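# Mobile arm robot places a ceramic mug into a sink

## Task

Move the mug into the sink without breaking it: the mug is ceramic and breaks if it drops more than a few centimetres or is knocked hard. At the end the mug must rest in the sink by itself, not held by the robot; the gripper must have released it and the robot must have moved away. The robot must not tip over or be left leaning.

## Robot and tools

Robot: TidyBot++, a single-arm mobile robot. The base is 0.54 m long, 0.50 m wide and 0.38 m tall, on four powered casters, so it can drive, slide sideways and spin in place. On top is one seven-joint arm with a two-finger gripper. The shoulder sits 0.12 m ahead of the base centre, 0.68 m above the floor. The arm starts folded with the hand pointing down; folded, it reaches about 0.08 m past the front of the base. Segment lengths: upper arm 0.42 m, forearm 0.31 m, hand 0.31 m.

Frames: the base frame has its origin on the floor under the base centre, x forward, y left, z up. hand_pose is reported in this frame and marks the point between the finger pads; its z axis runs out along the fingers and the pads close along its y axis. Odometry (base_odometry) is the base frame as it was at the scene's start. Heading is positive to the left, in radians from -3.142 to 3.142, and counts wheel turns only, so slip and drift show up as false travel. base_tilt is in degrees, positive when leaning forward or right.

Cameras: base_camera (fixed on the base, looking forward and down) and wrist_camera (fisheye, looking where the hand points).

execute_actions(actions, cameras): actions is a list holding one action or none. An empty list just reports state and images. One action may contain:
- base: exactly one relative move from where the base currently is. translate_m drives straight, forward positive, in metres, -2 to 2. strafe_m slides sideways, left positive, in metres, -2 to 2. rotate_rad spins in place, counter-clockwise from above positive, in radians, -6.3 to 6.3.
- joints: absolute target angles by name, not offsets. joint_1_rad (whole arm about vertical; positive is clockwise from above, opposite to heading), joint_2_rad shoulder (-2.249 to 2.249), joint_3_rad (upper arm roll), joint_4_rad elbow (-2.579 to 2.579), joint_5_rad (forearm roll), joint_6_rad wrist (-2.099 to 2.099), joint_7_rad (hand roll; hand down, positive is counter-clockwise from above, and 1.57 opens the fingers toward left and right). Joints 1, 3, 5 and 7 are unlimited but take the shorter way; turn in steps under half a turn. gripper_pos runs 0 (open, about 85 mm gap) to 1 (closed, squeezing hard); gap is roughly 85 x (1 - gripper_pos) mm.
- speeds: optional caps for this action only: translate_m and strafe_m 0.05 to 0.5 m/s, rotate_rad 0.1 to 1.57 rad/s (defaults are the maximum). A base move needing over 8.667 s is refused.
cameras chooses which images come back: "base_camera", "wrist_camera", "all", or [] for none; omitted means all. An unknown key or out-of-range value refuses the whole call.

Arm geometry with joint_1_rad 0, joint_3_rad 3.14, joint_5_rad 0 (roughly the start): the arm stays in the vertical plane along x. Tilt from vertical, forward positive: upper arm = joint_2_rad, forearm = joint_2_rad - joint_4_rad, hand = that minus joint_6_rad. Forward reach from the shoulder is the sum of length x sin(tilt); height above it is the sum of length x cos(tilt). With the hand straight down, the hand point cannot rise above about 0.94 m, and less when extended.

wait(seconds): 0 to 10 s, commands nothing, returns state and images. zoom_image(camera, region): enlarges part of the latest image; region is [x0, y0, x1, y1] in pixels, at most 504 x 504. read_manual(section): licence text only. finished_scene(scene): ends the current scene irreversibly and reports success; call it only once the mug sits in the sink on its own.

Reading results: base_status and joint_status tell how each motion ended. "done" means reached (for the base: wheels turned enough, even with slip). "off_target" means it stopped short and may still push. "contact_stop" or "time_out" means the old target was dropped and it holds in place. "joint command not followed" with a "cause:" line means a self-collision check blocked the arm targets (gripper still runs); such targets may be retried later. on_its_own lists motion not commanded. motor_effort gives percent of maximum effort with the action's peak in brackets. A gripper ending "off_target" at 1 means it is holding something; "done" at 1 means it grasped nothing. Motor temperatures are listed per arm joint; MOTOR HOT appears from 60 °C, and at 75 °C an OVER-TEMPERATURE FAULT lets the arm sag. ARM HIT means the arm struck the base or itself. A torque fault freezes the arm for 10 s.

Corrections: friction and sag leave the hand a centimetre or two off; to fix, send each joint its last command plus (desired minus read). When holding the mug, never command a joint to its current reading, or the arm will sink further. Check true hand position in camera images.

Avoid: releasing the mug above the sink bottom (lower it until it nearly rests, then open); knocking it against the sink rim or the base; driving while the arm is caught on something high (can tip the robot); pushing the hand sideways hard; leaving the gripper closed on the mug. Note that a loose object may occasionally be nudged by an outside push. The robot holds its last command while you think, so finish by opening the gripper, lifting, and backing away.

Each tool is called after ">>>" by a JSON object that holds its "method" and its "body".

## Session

>>> {"method": "execute_actions", "body": {"actions": [{"joints":{"joint_4_rad":-1.5,"joint_6_rad":-0.9}}]}}

Scene clock: 2.30 s.
Motor temperatures (°C, as the motors report them): [35 39 28 33 43 35 44]
base_odometry: x=+0.000 y=+0.000 heading=+0.000 (m, m, rad; odometry frame)
base_tilt: forward=+0.3 right=-0.6 (deg)
base_status: not commanded
joint_positions: joint_1_rad=-0.025 joint_2_rad=-0.321 joint_3_rad=+3.117 joint_4_rad=-1.507 joint_5_rad=+0.023 joint_6_rad=-0.889 joint_7_rad=+1.547 gripper_pos=+0.000
joint_status: all done
motor_effort: joint_1_rad=+0(0) joint_2_rad=-9(9) joint_3_rad=+1(1) joint_4_rad=+21(21) joint_5_rad=+1(1) joint_6_rad=+5(6) joint_7_rad=-1(1) (%)
hand_pose: x=+0.5496 y=+0.0194 z=+1.0484 quat_wxyz=(-0.004, +0.861, +0.014, +0.508) (m; base frame)
pictures: base_camera, wrist_camera
camera_calibration (this result's frames):
wrist_camera: T_world_to_cam=[[0.0304801, -0.999286, 0.0223394, -0.0219864], [-0.5529, -0.0354752, -0.832492, 1.22194], [0.83269, 0.013023, -0.553586, 0.267303], [0, 0, 0, 1]] pos_world=[0.4537, 0.0178967, 1.16572]
Images, in order (width x height): base_camera 644x364, wrist_camera 644x476.

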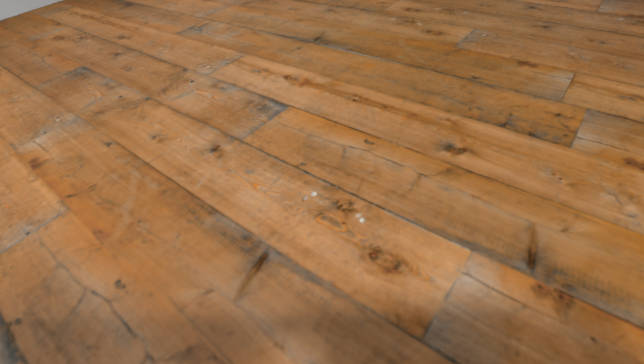

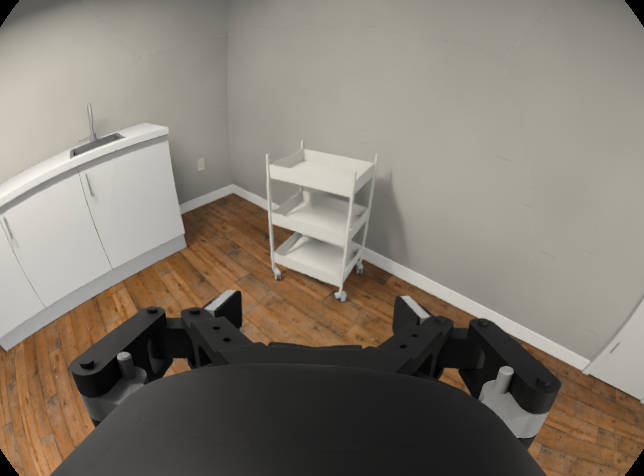

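>>> {"method": "execute_actions", "body": {"actions": [{"base":{"rotate_rad":-2.3}}]}}

Scene clock: 13.97 s.
Motor temperatures (°C, as the motors report them): [35 39 28 33 43 35 44]
base_odometry: x=+0.000 y=+0.000 heading=-2.300 (m, m, rad; odometry frame)
base_tilt: forward=+0.3 right=-0.6 (deg)
base_status: done
joint_positions: joint_1_rad=-0.025 joint_2_rad=-0.321 joint_3_rad=+3.118 joint_4_rad=-1.507 joint_5_rad=+0.023 joint_6_rad=-0.889 joint_7_rad=+1.547 gripper_pos=+0.000
joint_status: not commanded
motor_effort: joint_1_rad=+1(1) joint_2_rad=-8(11) joint_3_rad=+1(2) joint_4_rad=+21(22) joint_5_rad=+2(2) joint_6_rad=+5(6) joint_7_rad=-1(1) (%)
hand_pose: x=+0.5496 y=+0.0192 z=+1.0484 quat_wxyz=(-0.004, +0.861, +0.014, +0.508) (m; base frame)
pictures: base_camera, wrist_camera
camera_calibration (this result's frames):
wrist_camera: T_world_to_cam=[[0.0302104, -0.999296, 0.0222498, -0.0218933], [-0.552897, -0.0352511, -0.832504, 1.22196], [0.832702, 0.0128484, -0.553572, 0.267286], [0, 0, 0, 1]] pos_world=[0.453707, 0.0177632, 1.16573]
Images, in order (width x height): base_camera 644x364, wrist_camera 644x476.

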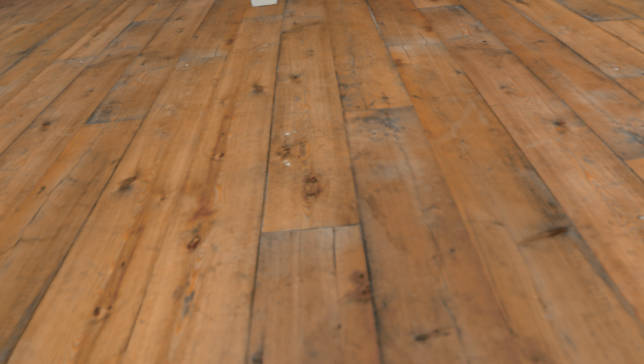

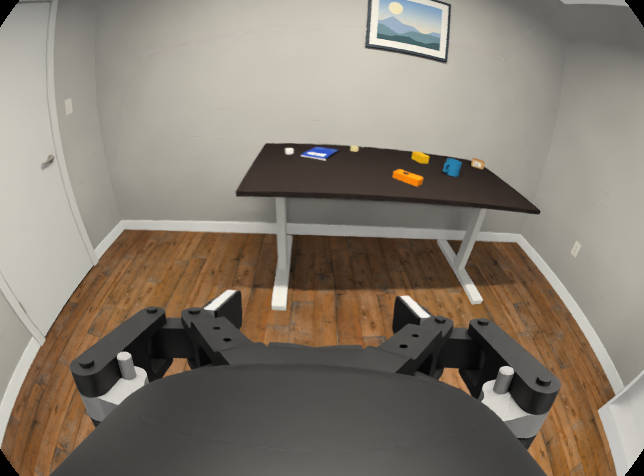

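>>> {"method": "execute_actions", "body": {"actions": [{"base":{"rotate_rad":-0.38}}], "cameras": []}}

>>> {"method": "execute_actions", "body": {"actions": [{"base":{"translate_m":1.15},"joints":{"joint_1_rad":0.02,"joint_2_rad":0.166,"joint_4_rad":-1.1,"joint_6_rad":-1.23,"gripper_pos":0.35}}]}}

Scene clock: 20.77 s.
Motor temperatures (°C, as the motors report them): [35 39 28 33 43 35 44]
base_odometry: x=+0.000 y=+0.000 heading=-2.679 (m, m, rad; odometry frame)
base_tilt: forward=+0.3 right=-0.6 (deg)
base_status: done
joint_positions: joint_1_rad=-0.025 joint_2_rad=-0.321 joint_3_rad=+3.121 joint_4_rad=-1.507 joint_5_rad=+0.023 joint_6_rad=-0.889 joint_7_rad=+1.547 gripper_pos=+0.000
joint_status: not commanded
motor_effort: joint_1_rad=+0(1) joint_2_rad=-8(9) joint_3_rad=+1(3) joint_4_rad=+21(21) joint_5_rad=+2(3) joint_6_rad=+6(6) joint_7_rad=-1(1) (%)
hand_pose: x=+0.5497 y=+0.0178 z=+1.0484 quat_wxyz=(-0.003, +0.861, +0.013, +0.508) (m; base frame)
pictures: none
No camera images: the call's "cameras" was empty. Leave "cameras" out to get every camera's image.

Scene clock: 24.43 s.
Motor temperatures (°C, as the motors report them): [35 39 28 33 43 35 44]
base_odometry: x=-1.030 y=-0.512 heading=-2.680 (m, m, rad; odometry frame)
base_tilt: forward=+0.3 right=-0.6 (deg)
base_status: done
joint_positions: joint_1_rad=+0.005 joint_2_rad=+0.169 joint_3_rad=+3.121 joint_4_rad=-1.110 joint_5_rad=+0.023 joint_6_rad=-1.205 joint_7_rad=+1.547 gripper_pos=+0.350
joint_status: all done
motor_effort: joint_1_rad=+1(1) joint_2_rad=-25(28) joint_3_rad=+0(2) joint_4_rad=+21(22) joint_5_rad=+2(2) joint_6_rad=+4(6) joint_7_rad=-1(1) (%)
hand_pose: x=+0.6808 y=+0.0028 z=+0.9405 quat_wxyz=(+0.003, +0.946, -0.004, +0.323) (m; base frame)
pictures: base_camera, wrist_camera
camera_calibration (this result's frames):
wrist_camera: T_world_to_cam=[[-0.00139911, -0.999871, 0.0160199, -0.0124676], [-0.839305, -0.00753524, -0.543609, 1.12728], [0.543659, -0.0142061, -0.839186, 0.563997], [0, 0, 0, 1]] pos_world=[0.63949, 0.00404049, 1.0863]
Images, in order (width x height): base_camera 644x364, wrist_camera 644x476.

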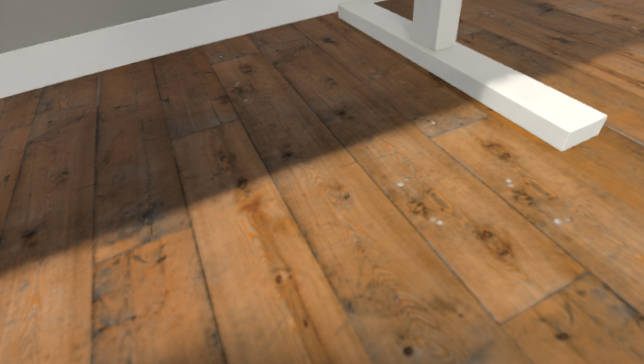

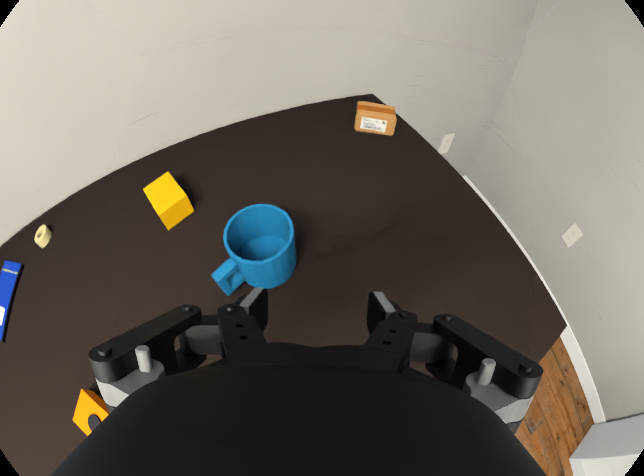

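>>> {"method": "execute_actions", "body": {"actions": [{"base":{"translate_m":0.12},"joints":{"joint_1_rad":-0.06}}], "cameras": []}}

>>> {"method": "execute_actions", "body": {"actions": [{"joints":{"joint_4_rad":-1.54,"joint_6_rad":-0.76}}], "cameras": ["wrist_camera"]}}

Scene clock: 30.27 s.
Motor temperatures (°C, as the motors report them): [35 39 28 33 43 35 44]
base_odometry: x=-1.138 y=-0.565 heading=-2.680 (m, m, rad; odometry frame)
base_tilt: forward=+0.3 right=-0.6 (deg)
base_status: done
joint_positions: joint_1_rad=-0.055 joint_2_rad=+0.172 joint_3_rad=+3.119 joint_4_rad=-1.109 joint_5_rad=+0.023 joint_6_rad=-1.207 joint_7_rad=+1.547 gripper_pos=+0.350
joint_status: all done
motor_effort: joint_1_rad=+0(1) joint_2_rad=-25(29) joint_3_rad=+0(2) joint_4_rad=+20(21) joint_5_rad=+2(2) joint_6_rad=+5(5) joint_7_rad=-1(1) (%)
hand_pose: x=+0.6799 y=+0.0375 z=+0.9392 quat_wxyz=(-0.007, +0.947, +0.025, +0.321) (m; base frame)
pictures: none
No camera images: the call's "cameras" was empty. Leave "cameras" out to get every camera's image.

Scene clock: 31.87 s.
Motor temperatures (°C, as the motors report them): [35 39 28 33 43 35 44]
base_odometry: x=-1.138 y=-0.565 heading=-2.680 (m, m, rad; odometry frame)
base_tilt: forward=+0.3 right=-0.6 (deg)
base_status: not commanded
joint_positions: joint_1_rad=-0.055 joint_2_rad=+0.172 joint_3_rad=+3.119 joint_4_rad=-1.532 joint_5_rad=+0.023 joint_6_rad=-0.785 joint_7_rad=+1.547 gripper_pos=+0.350
joint_status: all done
motor_effort: joint_1_rad=+0(0) joint_2_rad=-24(26) joint_3_rad=+0(0) joint_4_rad=+21(22) joint_5_rad=+1(2) joint_6_rad=+4(4) joint_7_rad=-1(1) (%)
hand_pose: x=+0.6900 y=+0.0405 z=+0.8077 quat_wxyz=(-0.008, +0.947, +0.030, +0.321) (m; base frame)
pictures: wrist_camera
camera_calibration (this result's frames):
wrist_camera: T_world_to_cam=[[0.0700319, -0.997409, 0.0164464, -0.0224364], [-0.838648, -0.067796, -0.540438, 1.06255], [0.540153, 0.0240551, -0.841223, 0.450593], [0, 0, 0, 1]] pos_world=[0.649291, 0.0388196, 0.953662]
Images, in order (width x height): wrist_camera 644x476.

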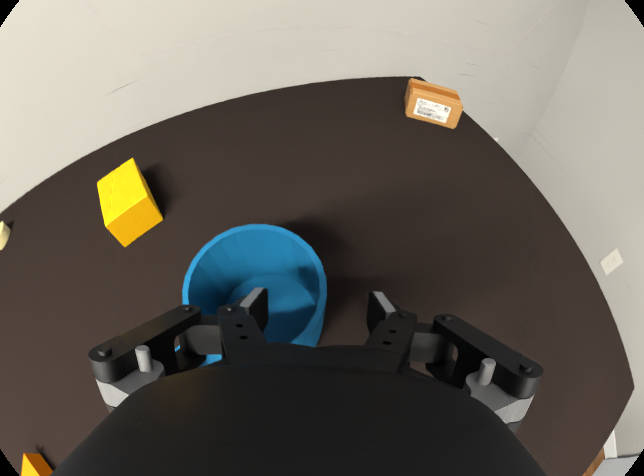

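>>> {"method": "execute_actions", "body": {"actions": [{"joints":{"joint_2_rad":0.235}}], "cameras": []}}

>>> {"method": "execute_actions", "body": {"actions": [{"joints":{"gripper_pos":1}}], "cameras": []}}

>>> {"method": "execute_actions", "body": {"actions": [{"joints":{"joint_2_rad":0.0,"joint_4_rad":-0.9,"joint_6_rad":-1.6}}], "cameras": ["wrist_camera"]}}

>>> {"method": "execute_actions", "body": {"actions": [{"base":{"translate_m":-2.0}}], "cameras": []}}

>>> {"method": "execute_actions", "body": {"actions": [{"base":{"rotate_rad":-2.68},"speeds":{"rotate_rad":1.0}}], "cameras": []}}

>>> {"method": "execute_actions", "body": {"actions": [{"base":{"translate_m":0.7}}]}}

Scene clock: 46.03 s.
Motor temperatures (°C, as the motors report them): [35 39 28 33 43 35 44]
base_odometry: x=-1.138 y=-0.565 heading=-2.680 (m, m, rad; odometry frame)
base_tilt: forward=+0.3 right=-0.6 (deg)
base_status: not commanded
joint_positions: joint_1_rad=-0.055 joint_2_rad=+0.219 joint_3_rad=+3.119 joint_4_rad=-1.532 joint_5_rad=+0.023 joint_6_rad=-0.780 joint_7_rad=+1.547 gripper_pos=+0.350
joint_status: all done
motor_effort: joint_1_rad=+0(1) joint_2_rad=-25(28) joint_3_rad=+0(0) joint_4_rad=+19(21) joint_5_rad=+2(3) joint_6_rad=+3(4) joint_7_rad=-1(0) (%)
hand_pose: x=+0.6966 y=+0.0409 z=+0.7810 quat_wxyz=(-0.008, +0.953, +0.030, +0.301) (m; base frame)
pictures: none
No camera images: the call's "cameras" was empty. Leave "cameras" out to get every camera's image.

Scene clock: 46.93 s.
Motor temperatures (°C, as the motors report them): [35 39 28 33 43 35 44]
base_odometry: x=-1.137 y=-0.565 heading=-2.680 (m, m, rad; odometry frame)
base_tilt: forward=+0.3 right=-0.6 (deg)
base_status: not commanded
joint_positions: joint_1_rad=-0.056 joint_2_rad=+0.218 joint_3_rad=+3.118 joint_4_rad=-1.531 joint_5_rad=+0.023 joint_6_rad=-0.777 joint_7_rad=+1.547 gripper_pos=+0.924
joint_status: gripper_pos off_target (ended at +0.924, target +1.000)
motor_effort: joint_1_rad=+1(2) joint_2_rad=-24(26) joint_3_rad=+0(2) joint_4_rad=+19(21) joint_5_rad=+3(4) joint_6_rad=+4(4) joint_7_rad=-1(0) (%)
hand_pose: x=+0.6975 y=+0.0412 z=+0.7830 quat_wxyz=(-0.008, +0.952, +0.030, +0.303) (m; base frame)
pictures: none
No camera images: the call's "cameras" was empty. Leave "cameras" out to get every camera's image.

Scene clock: 48.83 s.
Motor temperatures (°C, as the motors report them): [35 39 28 33 43 35 44]
base_odometry: x=-1.137 y=-0.565 heading=-2.680 (m, m, rad; odometry frame)
base_tilt: forward=+0.3 right=-0.6 (deg)
base_status: not commanded
joint_positions: joint_1_rad=-0.056 joint_2_rad=+0.016 joint_3_rad=+3.118 joint_4_rad=-0.919 joint_5_rad=+0.023 joint_6_rad=-1.588 joint_7_rad=+1.547 gripper_pos=+0.939
joint_status: all done
motor_effort: joint_1_rad=+0(1) joint_2_rad=-19(33) joint_3_rad=+0(0) joint_4_rad=+20(25) joint_5_rad=+1(2) joint_6_rad=+6(5) joint_7_rad=-1(1) (%)
hand_pose: x=+0.5580 y=+0.0287 z=+1.0358 quat_wxyz=(-0.005, +0.952, +0.022, +0.305) (m; base frame)
pictures: wrist_camera
camera_calibration (this result's frames):
wrist_camera: T_world_to_cam=[[0.0541073, -0.998405, 0.0161142, -0.0193929], [-0.857476, -0.0547271, -0.511605, 1.05461], [0.511671, 0.013864, -0.85907, 0.748757], [0, 0, 0, 1]] pos_world=[0.522232, 0.0279727, 1.18309]
Images, in order (width x height): wrist_camera 644x476.

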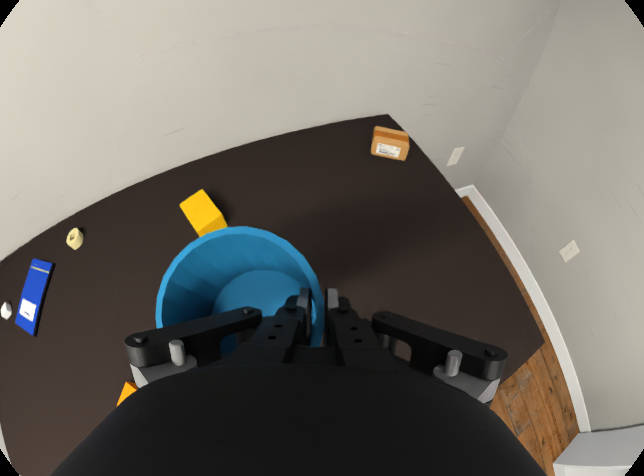

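Scene clock: 54.33 s.
Motor temperatures (°C, as the motors report them): [35 39 28 33 43 35 44]
base_odometry: x=+0.654 y=+0.324 heading=-2.681 (m, m, rad; odometry frame)
base_tilt: forward=+0.3 right=-0.6 (deg)
base_status: done
joint_positions: joint_1_rad=-0.056 joint_2_rad=+0.014 joint_3_rad=+3.118 joint_4_rad=-0.919 joint_5_rad=+0.023 joint_6_rad=-1.590 joint_7_rad=+1.547 gripper_pos=+0.939
joint_status: not commanded
motor_effort: joint_1_rad=+0(1) joint_2_rad=-18(24) joint_3_rad=+0(1) joint_4_rad=+20(21) joint_5_rad=+1(1) joint_6_rad=+6(6) joint_7_rad=-1(2) (%)
hand_pose: x=+0.5567 y=+0.0286 z=+1.0362 quat_wxyz=(-0.005, +0.952, +0.022, +0.304) (m; base frame)
pictures: none
No camera images: the call's "cameras" was empty. Leave "cameras" out to get every camera's image.

Scene clock: 57.93 s.
Motor temperatures (°C, as the motors report them): [35 39 28 33 43 35 44]
base_odometry: x=+0.654 y=+0.324 heading=+0.922 (m, m, rad; odometry frame)
base_tilt: forward=+0.3 right=-0.6 (deg)
base_status: done
joint_positions: joint_1_rad=-0.057 joint_2_rad=+0.014 joint_3_rad=+3.119 joint_4_rad=-0.919 joint_5_rad=+0.023 joint_6_rad=-1.590 joint_7_rad=+1.547 gripper_pos=+0.939
joint_status: not commanded
motor_effort: joint_1_rad=+0(2) joint_2_rad=-19(20) joint_3_rad=+0(2) joint_4_rad=+20(20) joint_5_rad=+1(0) joint_6_rad=+5(5) joint_7_rad=-1(1) (%)
hand_pose: x=+0.5567 y=+0.0290 z=+1.0362 quat_wxyz=(-0.005, +0.952, +0.023, +0.304) (m; base frame)
pictures: none
No camera images: the call's "cameras" was empty. Leave "cameras" out to get every camera's image.

Scene clock: 60.70 s.
Motor temperatures (°C, as the motors report them): [35 39 28 33 43 35 44]
base_odometry: x=+1.078 y=+0.881 heading=+0.922 (m, m, rad; odometry frame)
base_tilt: forward=+0.3 right=-0.6 (deg)
base_status: done
joint_positions: joint_1_rad=-0.057 joint_2_rad=+0.016 joint_3_rad=+3.119 joint_4_rad=-0.919 joint_5_rad=+0.023 joint_6_rad=-1.591 joint_7_rad=+1.547 gripper_pos=+0.939
joint_status: not commanded
motor_effort: joint_1_rad=+0(1) joint_2_rad=-20(23) joint_3_rad=+0(1) joint_4_rad=+20(21) joint_5_rad=+1(1) joint_6_rad=+5(6) joint_7_rad=-2(1) (%)
hand_pose: x=+0.5570 y=+0.0291 z=+1.0353 quat_wxyz=(-0.005, +0.953, +0.023, +0.303) (m; base frame)
pictures: base_camera, wrist_camera
camera_calibration (this result's frames):
wrist_camera: T_world_to_cam=[[0.0550139, -0.998355, 0.0161568, -0.0195508], [-0.859103, -0.0555742, -0.508777, 1.05152], [0.508838, 0.0141095, -0.860747, 0.752107], [0, 0, 0, 1]] pos_world=[0.521742, 0.0283071, 1.18268]
Images, in order (width x height): base_camera 644x364, wrist_camera 644x476.

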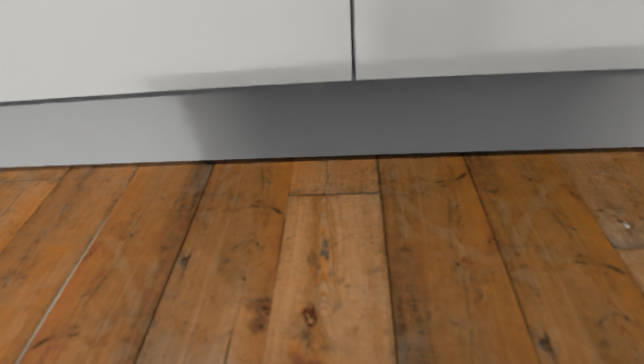

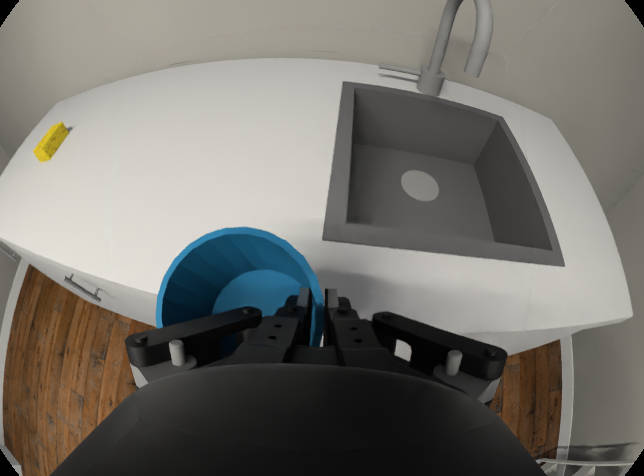

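>>> {"method": "execute_actions", "body": {"actions": [{"base":{"strafe_m":-0.19}}], "cameras": []}}

>>> {"method": "execute_actions", "body": {"actions": [{"base":{"translate_m":0.25},"speeds":{"translate_m":0.25}}], "cameras": ["wrist_camera"]}}

>>> {"method": "execute_actions", "body": {"actions": [{"joints":{"joint_4_rad":-1.45,"joint_6_rad":-1.03}}], "cameras": ["wrist_camera"]}}

Scene clock: 69.03 s.
Motor temperatures (°C, as the motors report them): [35 39 28 33 43 35 44]
base_odometry: x=+1.230 y=+0.767 heading=+0.922 (m, m, rad; odometry frame)
base_tilt: forward=+0.3 right=-0.6 (deg)
base_status: done
joint_positions: joint_1_rad=-0.057 joint_2_rad=+0.016 joint_3_rad=+3.120 joint_4_rad=-0.919 joint_5_rad=+0.023 joint_6_rad=-1.591 joint_7_rad=+1.547 gripper_pos=+0.939
joint_status: not commanded
motor_effort: joint_1_rad=+0(2) joint_2_rad=-19(21) joint_3_rad=+0(2) joint_4_rad=+20(21) joint_5_rad=+1(0) joint_6_rad=+5(5) joint_7_rad=-1(1) (%)
hand_pose: x=+0.5571 y=+0.0283 z=+1.0353 quat_wxyz=(-0.005, +0.953, +0.022, +0.303) (m; base frame)
pictures: none
No camera images: the call's "cameras" was empty. Leave "cameras" out to get every camera's image.

Scene clock: 70.90 s.
Motor temperatures (°C, as the motors report them): [35 39 28 33 43 35 44]
base_odometry: x=+1.381 y=+0.966 heading=+0.922 (m, m, rad; odometry frame)
base_tilt: forward=+0.3 right=-0.6 (deg)
base_status: done
joint_positions: joint_1_rad=-0.057 joint_2_rad=+0.016 joint_3_rad=+3.120 joint_4_rad=-0.919 joint_5_rad=+0.023 joint_6_rad=-1.592 joint_7_rad=+1.547 gripper_pos=+0.939
joint_status: not commanded
motor_effort: joint_1_rad=+0(1) joint_2_rad=-20(22) joint_3_rad=+0(0) joint_4_rad=+20(21) joint_5_rad=+1(1) joint_6_rad=+6(6) joint_7_rad=-1(2) (%)
hand_pose: x=+0.5571 y=+0.0283 z=+1.0352 quat_wxyz=(-0.005, +0.953, +0.022, +0.303) (m; base frame)
pictures: wrist_camera
camera_calibration (this result's frames):
wrist_camera: T_world_to_cam=[[0.0531702, -0.998454, 0.0161811, -0.0193475], [-0.859308, -0.0540027, -0.508599, 1.05141], [0.508687, 0.0131378, -0.860852, 0.752283], [0, 0, 0, 1]] pos_world=[0.521834, 0.0275778, 1.18266]
Images, in order (width x height): wrist_camera 644x476.

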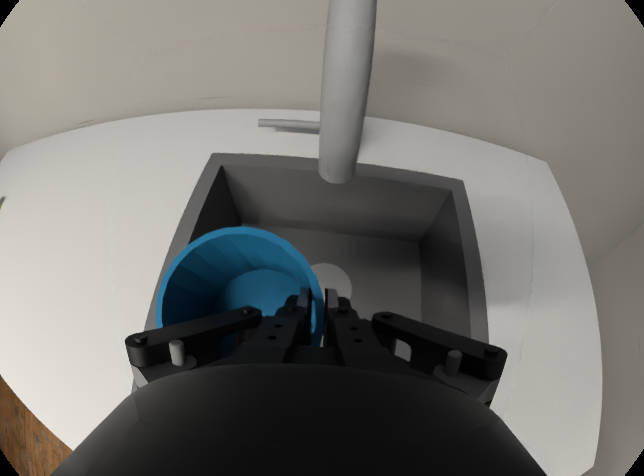

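Scene clock: 72.67 s.
Motor temperatures (°C, as the motors report them): [35 39 28 33 43 35 44]
base_odometry: x=+1.381 y=+0.966 heading=+0.922 (m, m, rad; odometry frame)
base_tilt: forward=+0.3 right=-0.6 (deg)
base_status: not commanded
joint_positions: joint_1_rad=-0.057 joint_2_rad=+0.016 joint_3_rad=+3.120 joint_4_rad=-1.457 joint_5_rad=+0.023 joint_6_rad=-1.065 joint_7_rad=+1.547 gripper_pos=+0.939
joint_status: all done
motor_effort: joint_1_rad=+0(0) joint_2_rad=-22(23) joint_3_rad=+0(1) joint_4_rad=+24(24) joint_5_rad=+1(1) joint_6_rad=+6(6) joint_7_rad=-1(2) (%)
hand_pose: x=+0.6138 y=+0.0336 z=+0.8770 quat_wxyz=(-0.004, +0.954, +0.028, +0.297) (m; base frame)
pictures: wrist_camera
camera_calibration (this result's frames):
wrist_camera: T_world_to_cam=[[0.0644521, -0.997707, 0.0206713, -0.0253361], [-0.864581, -0.0661726, -0.498118, 1.01443], [0.498343, 0.0142327, -0.866863, 0.598712], [0, 0, 0, 1]] pos_world=[0.58033, 0.0333285, 1.02483]
Images, in order (width x height): wrist_camera 644x476.

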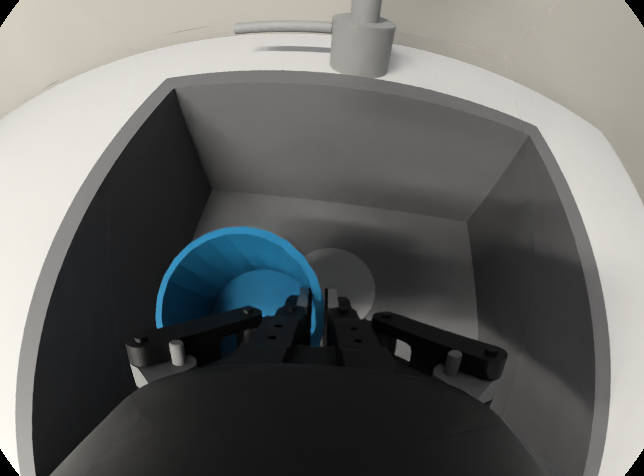

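>>> {"method": "execute_actions", "body": {"actions": [{"joints":{"joint_1_rad":0.04,"joint_2_rad":0.07,"joint_4_rad":-1.5,"joint_6_rad":-0.92}}], "cameras": []}}

>>> {"method": "execute_actions", "body": {"actions": [{"joints":{"joint_2_rad":0.12}}], "cameras": ["wrist_camera"]}}

Scene clock: 77.73 s.
Motor temperatures (°C, as the motors report them): [35 39 28 33 43 35 44]
base_odometry: x=+1.381 y=+0.966 heading=+0.922 (m, m, rad; odometry frame)
base_tilt: forward=+0.3 right=-0.6 (deg)
base_status: not commanded
joint_positions: joint_1_rad=+0.035 joint_2_rad=+0.079 joint_3_rad=+3.121 joint_4_rad=-1.507 joint_5_rad=+0.023 joint_6_rad=-0.953 joint_7_rad=+1.547 gripper_pos=+0.939
joint_status: all done
motor_effort: joint_1_rad=+0(1) joint_2_rad=-25(28) joint_3_rad=+0(2) joint_4_rad=+24(25) joint_5_rad=+1(1) joint_6_rad=+5(5) joint_7_rad=-1(1) (%)
hand_pose: x=+0.6426 y=-0.0123 z=+0.8400 quat_wxyz=(+0.009, +0.955, -0.015, +0.297) (m; base frame)
pictures: none
No camera images: the call's "cameras" was empty. Leave "cameras" out to get every camera's image.

Scene clock: 78.57 s.
Motor temperatures (°C, as the motors report them): [35 39 28 33 43 35 44]
base_odometry: x=+1.381 y=+0.966 heading=+0.922 (m, m, rad; odometry frame)
base_tilt: forward=+0.3 right=-0.6 (deg)
base_status: not commanded
joint_positions: joint_1_rad=+0.035 joint_2_rad=+0.107 joint_3_rad=+3.121 joint_4_rad=-1.503 joint_5_rad=+0.023 joint_6_rad=-0.949 joint_7_rad=+1.547 gripper_pos=+0.939
joint_status: all done
motor_effort: joint_1_rad=+0(1) joint_2_rad=-21(26) joint_3_rad=+0(2) joint_4_rad=+20(24) joint_5_rad=+1(2) joint_6_rad=+4(6) joint_7_rad=-1(1) (%)
hand_pose: x=+0.6490 y=-0.0125 z=+0.8278 quat_wxyz=(+0.008, +0.958, -0.015, +0.287) (m; base frame)
pictures: wrist_camera
camera_calibration (this result's frames):
wrist_camera: T_world_to_cam=[[-0.0246961, -0.999513, 0.019094, -0.0134149], [-0.877396, 0.0125168, -0.479603, 1.01128], [0.479131, -0.0285974, -0.877278, 0.559722], [0, 0, 0, 1]] pos_world=[0.618785, -0.0100598, 0.976302]
Images, in order (width x height): wrist_camera 644x476.

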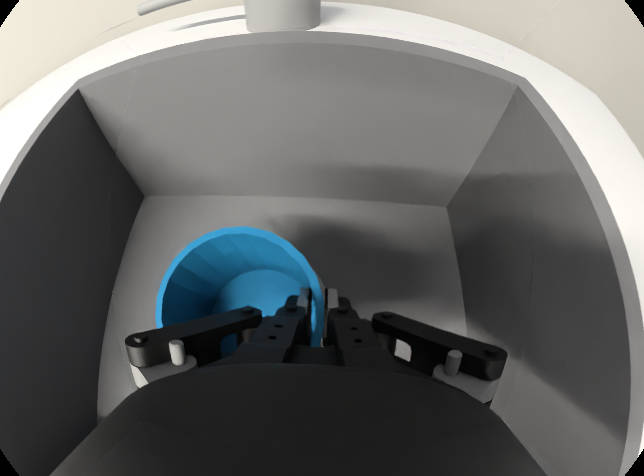

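Contact at the same height.

>>> {"method": "execute_actions", "body": {"actions": [{"joints":{"gripper_pos":0.4}}], "cameras": []}}

>>> {"method": "execute_actions", "body": {"actions": [{"joints":{"joint_2_rad":-0.05,"joint_4_rad":-0.95,"joint_6_rad":-1.6}}], "cameras": ["wrist_camera"]}}

>>> {"method": "execute_actions", "body": {"actions": [{"base":{"translate_m":-0.3}}], "cameras": []}}

>>> {"method": "finished_scene", "body": {"scene": 2}}

Scene clock: 85.07 s.
Motor temperatures (°C, as the motors report them): [35 39 28 33 43 35 44]
base_odometry: x=+1.381 y=+0.966 heading=+0.922 (m, m, rad; odometry frame)
base_tilt: forward=+0.3 right=-0.6 (deg)
base_status: not commanded
joint_positions: joint_1_rad=+0.035 joint_2_rad=+0.108 joint_3_rad=+3.121 joint_4_rad=-1.503 joint_5_rad=+0.023 joint_6_rad=-0.945 joint_7_rad=+1.547 gripper_pos=+0.400
joint_status: all done
motor_effort: joint_1_rad=+0(1) joint_2_rad=-23(23) joint_3_rad=+0(0) joint_4_rad=+21(22) joint_5_rad=+2(2) joint_6_rad=+4(5) joint_7_rad=-1(1) (%)
hand_pose: x=+0.6503 y=-0.0125 z=+0.8285 quat_wxyz=(+0.008, +0.957, -0.015, +0.289) (m; base frame)
pictures: none
No camera images: the call's "cameras" was empty. Leave "cameras" out to get every camera's image.

Scene clock: 86.83 s.
Motor temperatures (°C, as the motors report them): [35 39 28 33 43 35 44]
base_odometry: x=+1.381 y=+0.966 heading=+0.922 (m, m, rad; odometry frame)
base_tilt: forward=+0.3 right=-0.6 (deg)
base_status: not commanded
joint_positions: joint_1_rad=+0.035 joint_2_rad=-0.044 joint_3_rad=+3.121 joint_4_rad=-0.956 joint_5_rad=+0.023 joint_6_rad=-1.577 joint_7_rad=+1.547 gripper_pos=+0.400
joint_status: all done
motor_effort: joint_1_rad=+0(0) joint_2_rad=-14(25) joint_3_rad=+0(0) joint_4_rad=+17(22) joint_5_rad=+2(2) joint_6_rad=+4(5) joint_7_rad=-1(1) (%)
hand_pose: x=+0.5376 y=-0.0115 z=+1.0475 quat_wxyz=(+0.010, +0.947, -0.022, +0.321) (m; base frame)
pictures: wrist_camera
camera_calibration (this result's frames):
wrist_camera: T_world_to_cam=[[-0.0393322, -0.999086, 0.016718, -0.00900045], [-0.84094, 0.0240604, -0.540593, 1.06331], [0.539697, -0.0353215, -0.841118, 0.735337], [0, 0, 0, 1]] pos_world=[0.496964, -0.00860251, 1.19347]
Images, in order (width x height): wrist_camera 644x476.

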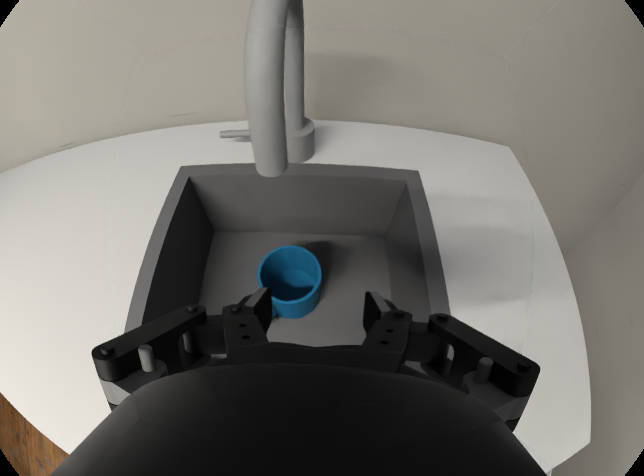

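Scene clock: 88.80 s.
Motor temperatures (°C, as the motors report them): [35 39 28 33 43 35 44]
base_odometry: x=+1.200 y=+0.727 heading=+0.922 (m, m, rad; odometry frame)
base_tilt: forward=+0.3 right=-0.6 (deg)
base_status: done
joint_positions: joint_1_rad=+0.036 joint_2_rad=-0.054 joint_3_rad=+3.120 joint_4_rad=-0.956 joint_5_rad=+0.023 joint_6_rad=-1.578 joint_7_rad=+1.547 gripper_pos=+0.400
joint_status: not commanded
motor_effort: joint_1_rad=+0(2) joint_2_rad=-13(18) joint_3_rad=+0(2) joint_4_rad=+17(19) joint_5_rad=+2(2) joint_6_rad=+4(5) joint_7_rad=-1(1) (%)
hand_pose: x=+0.5338 y=-0.0112 z=+1.0516 quat_wxyz=(+0.010, +0.945, -0.022, +0.325) (m; base frame)
pictures: none
No camera images: the call's "cameras" was empty. Leave "cameras" out to get every camera's image.

The scene is finished: the task was done.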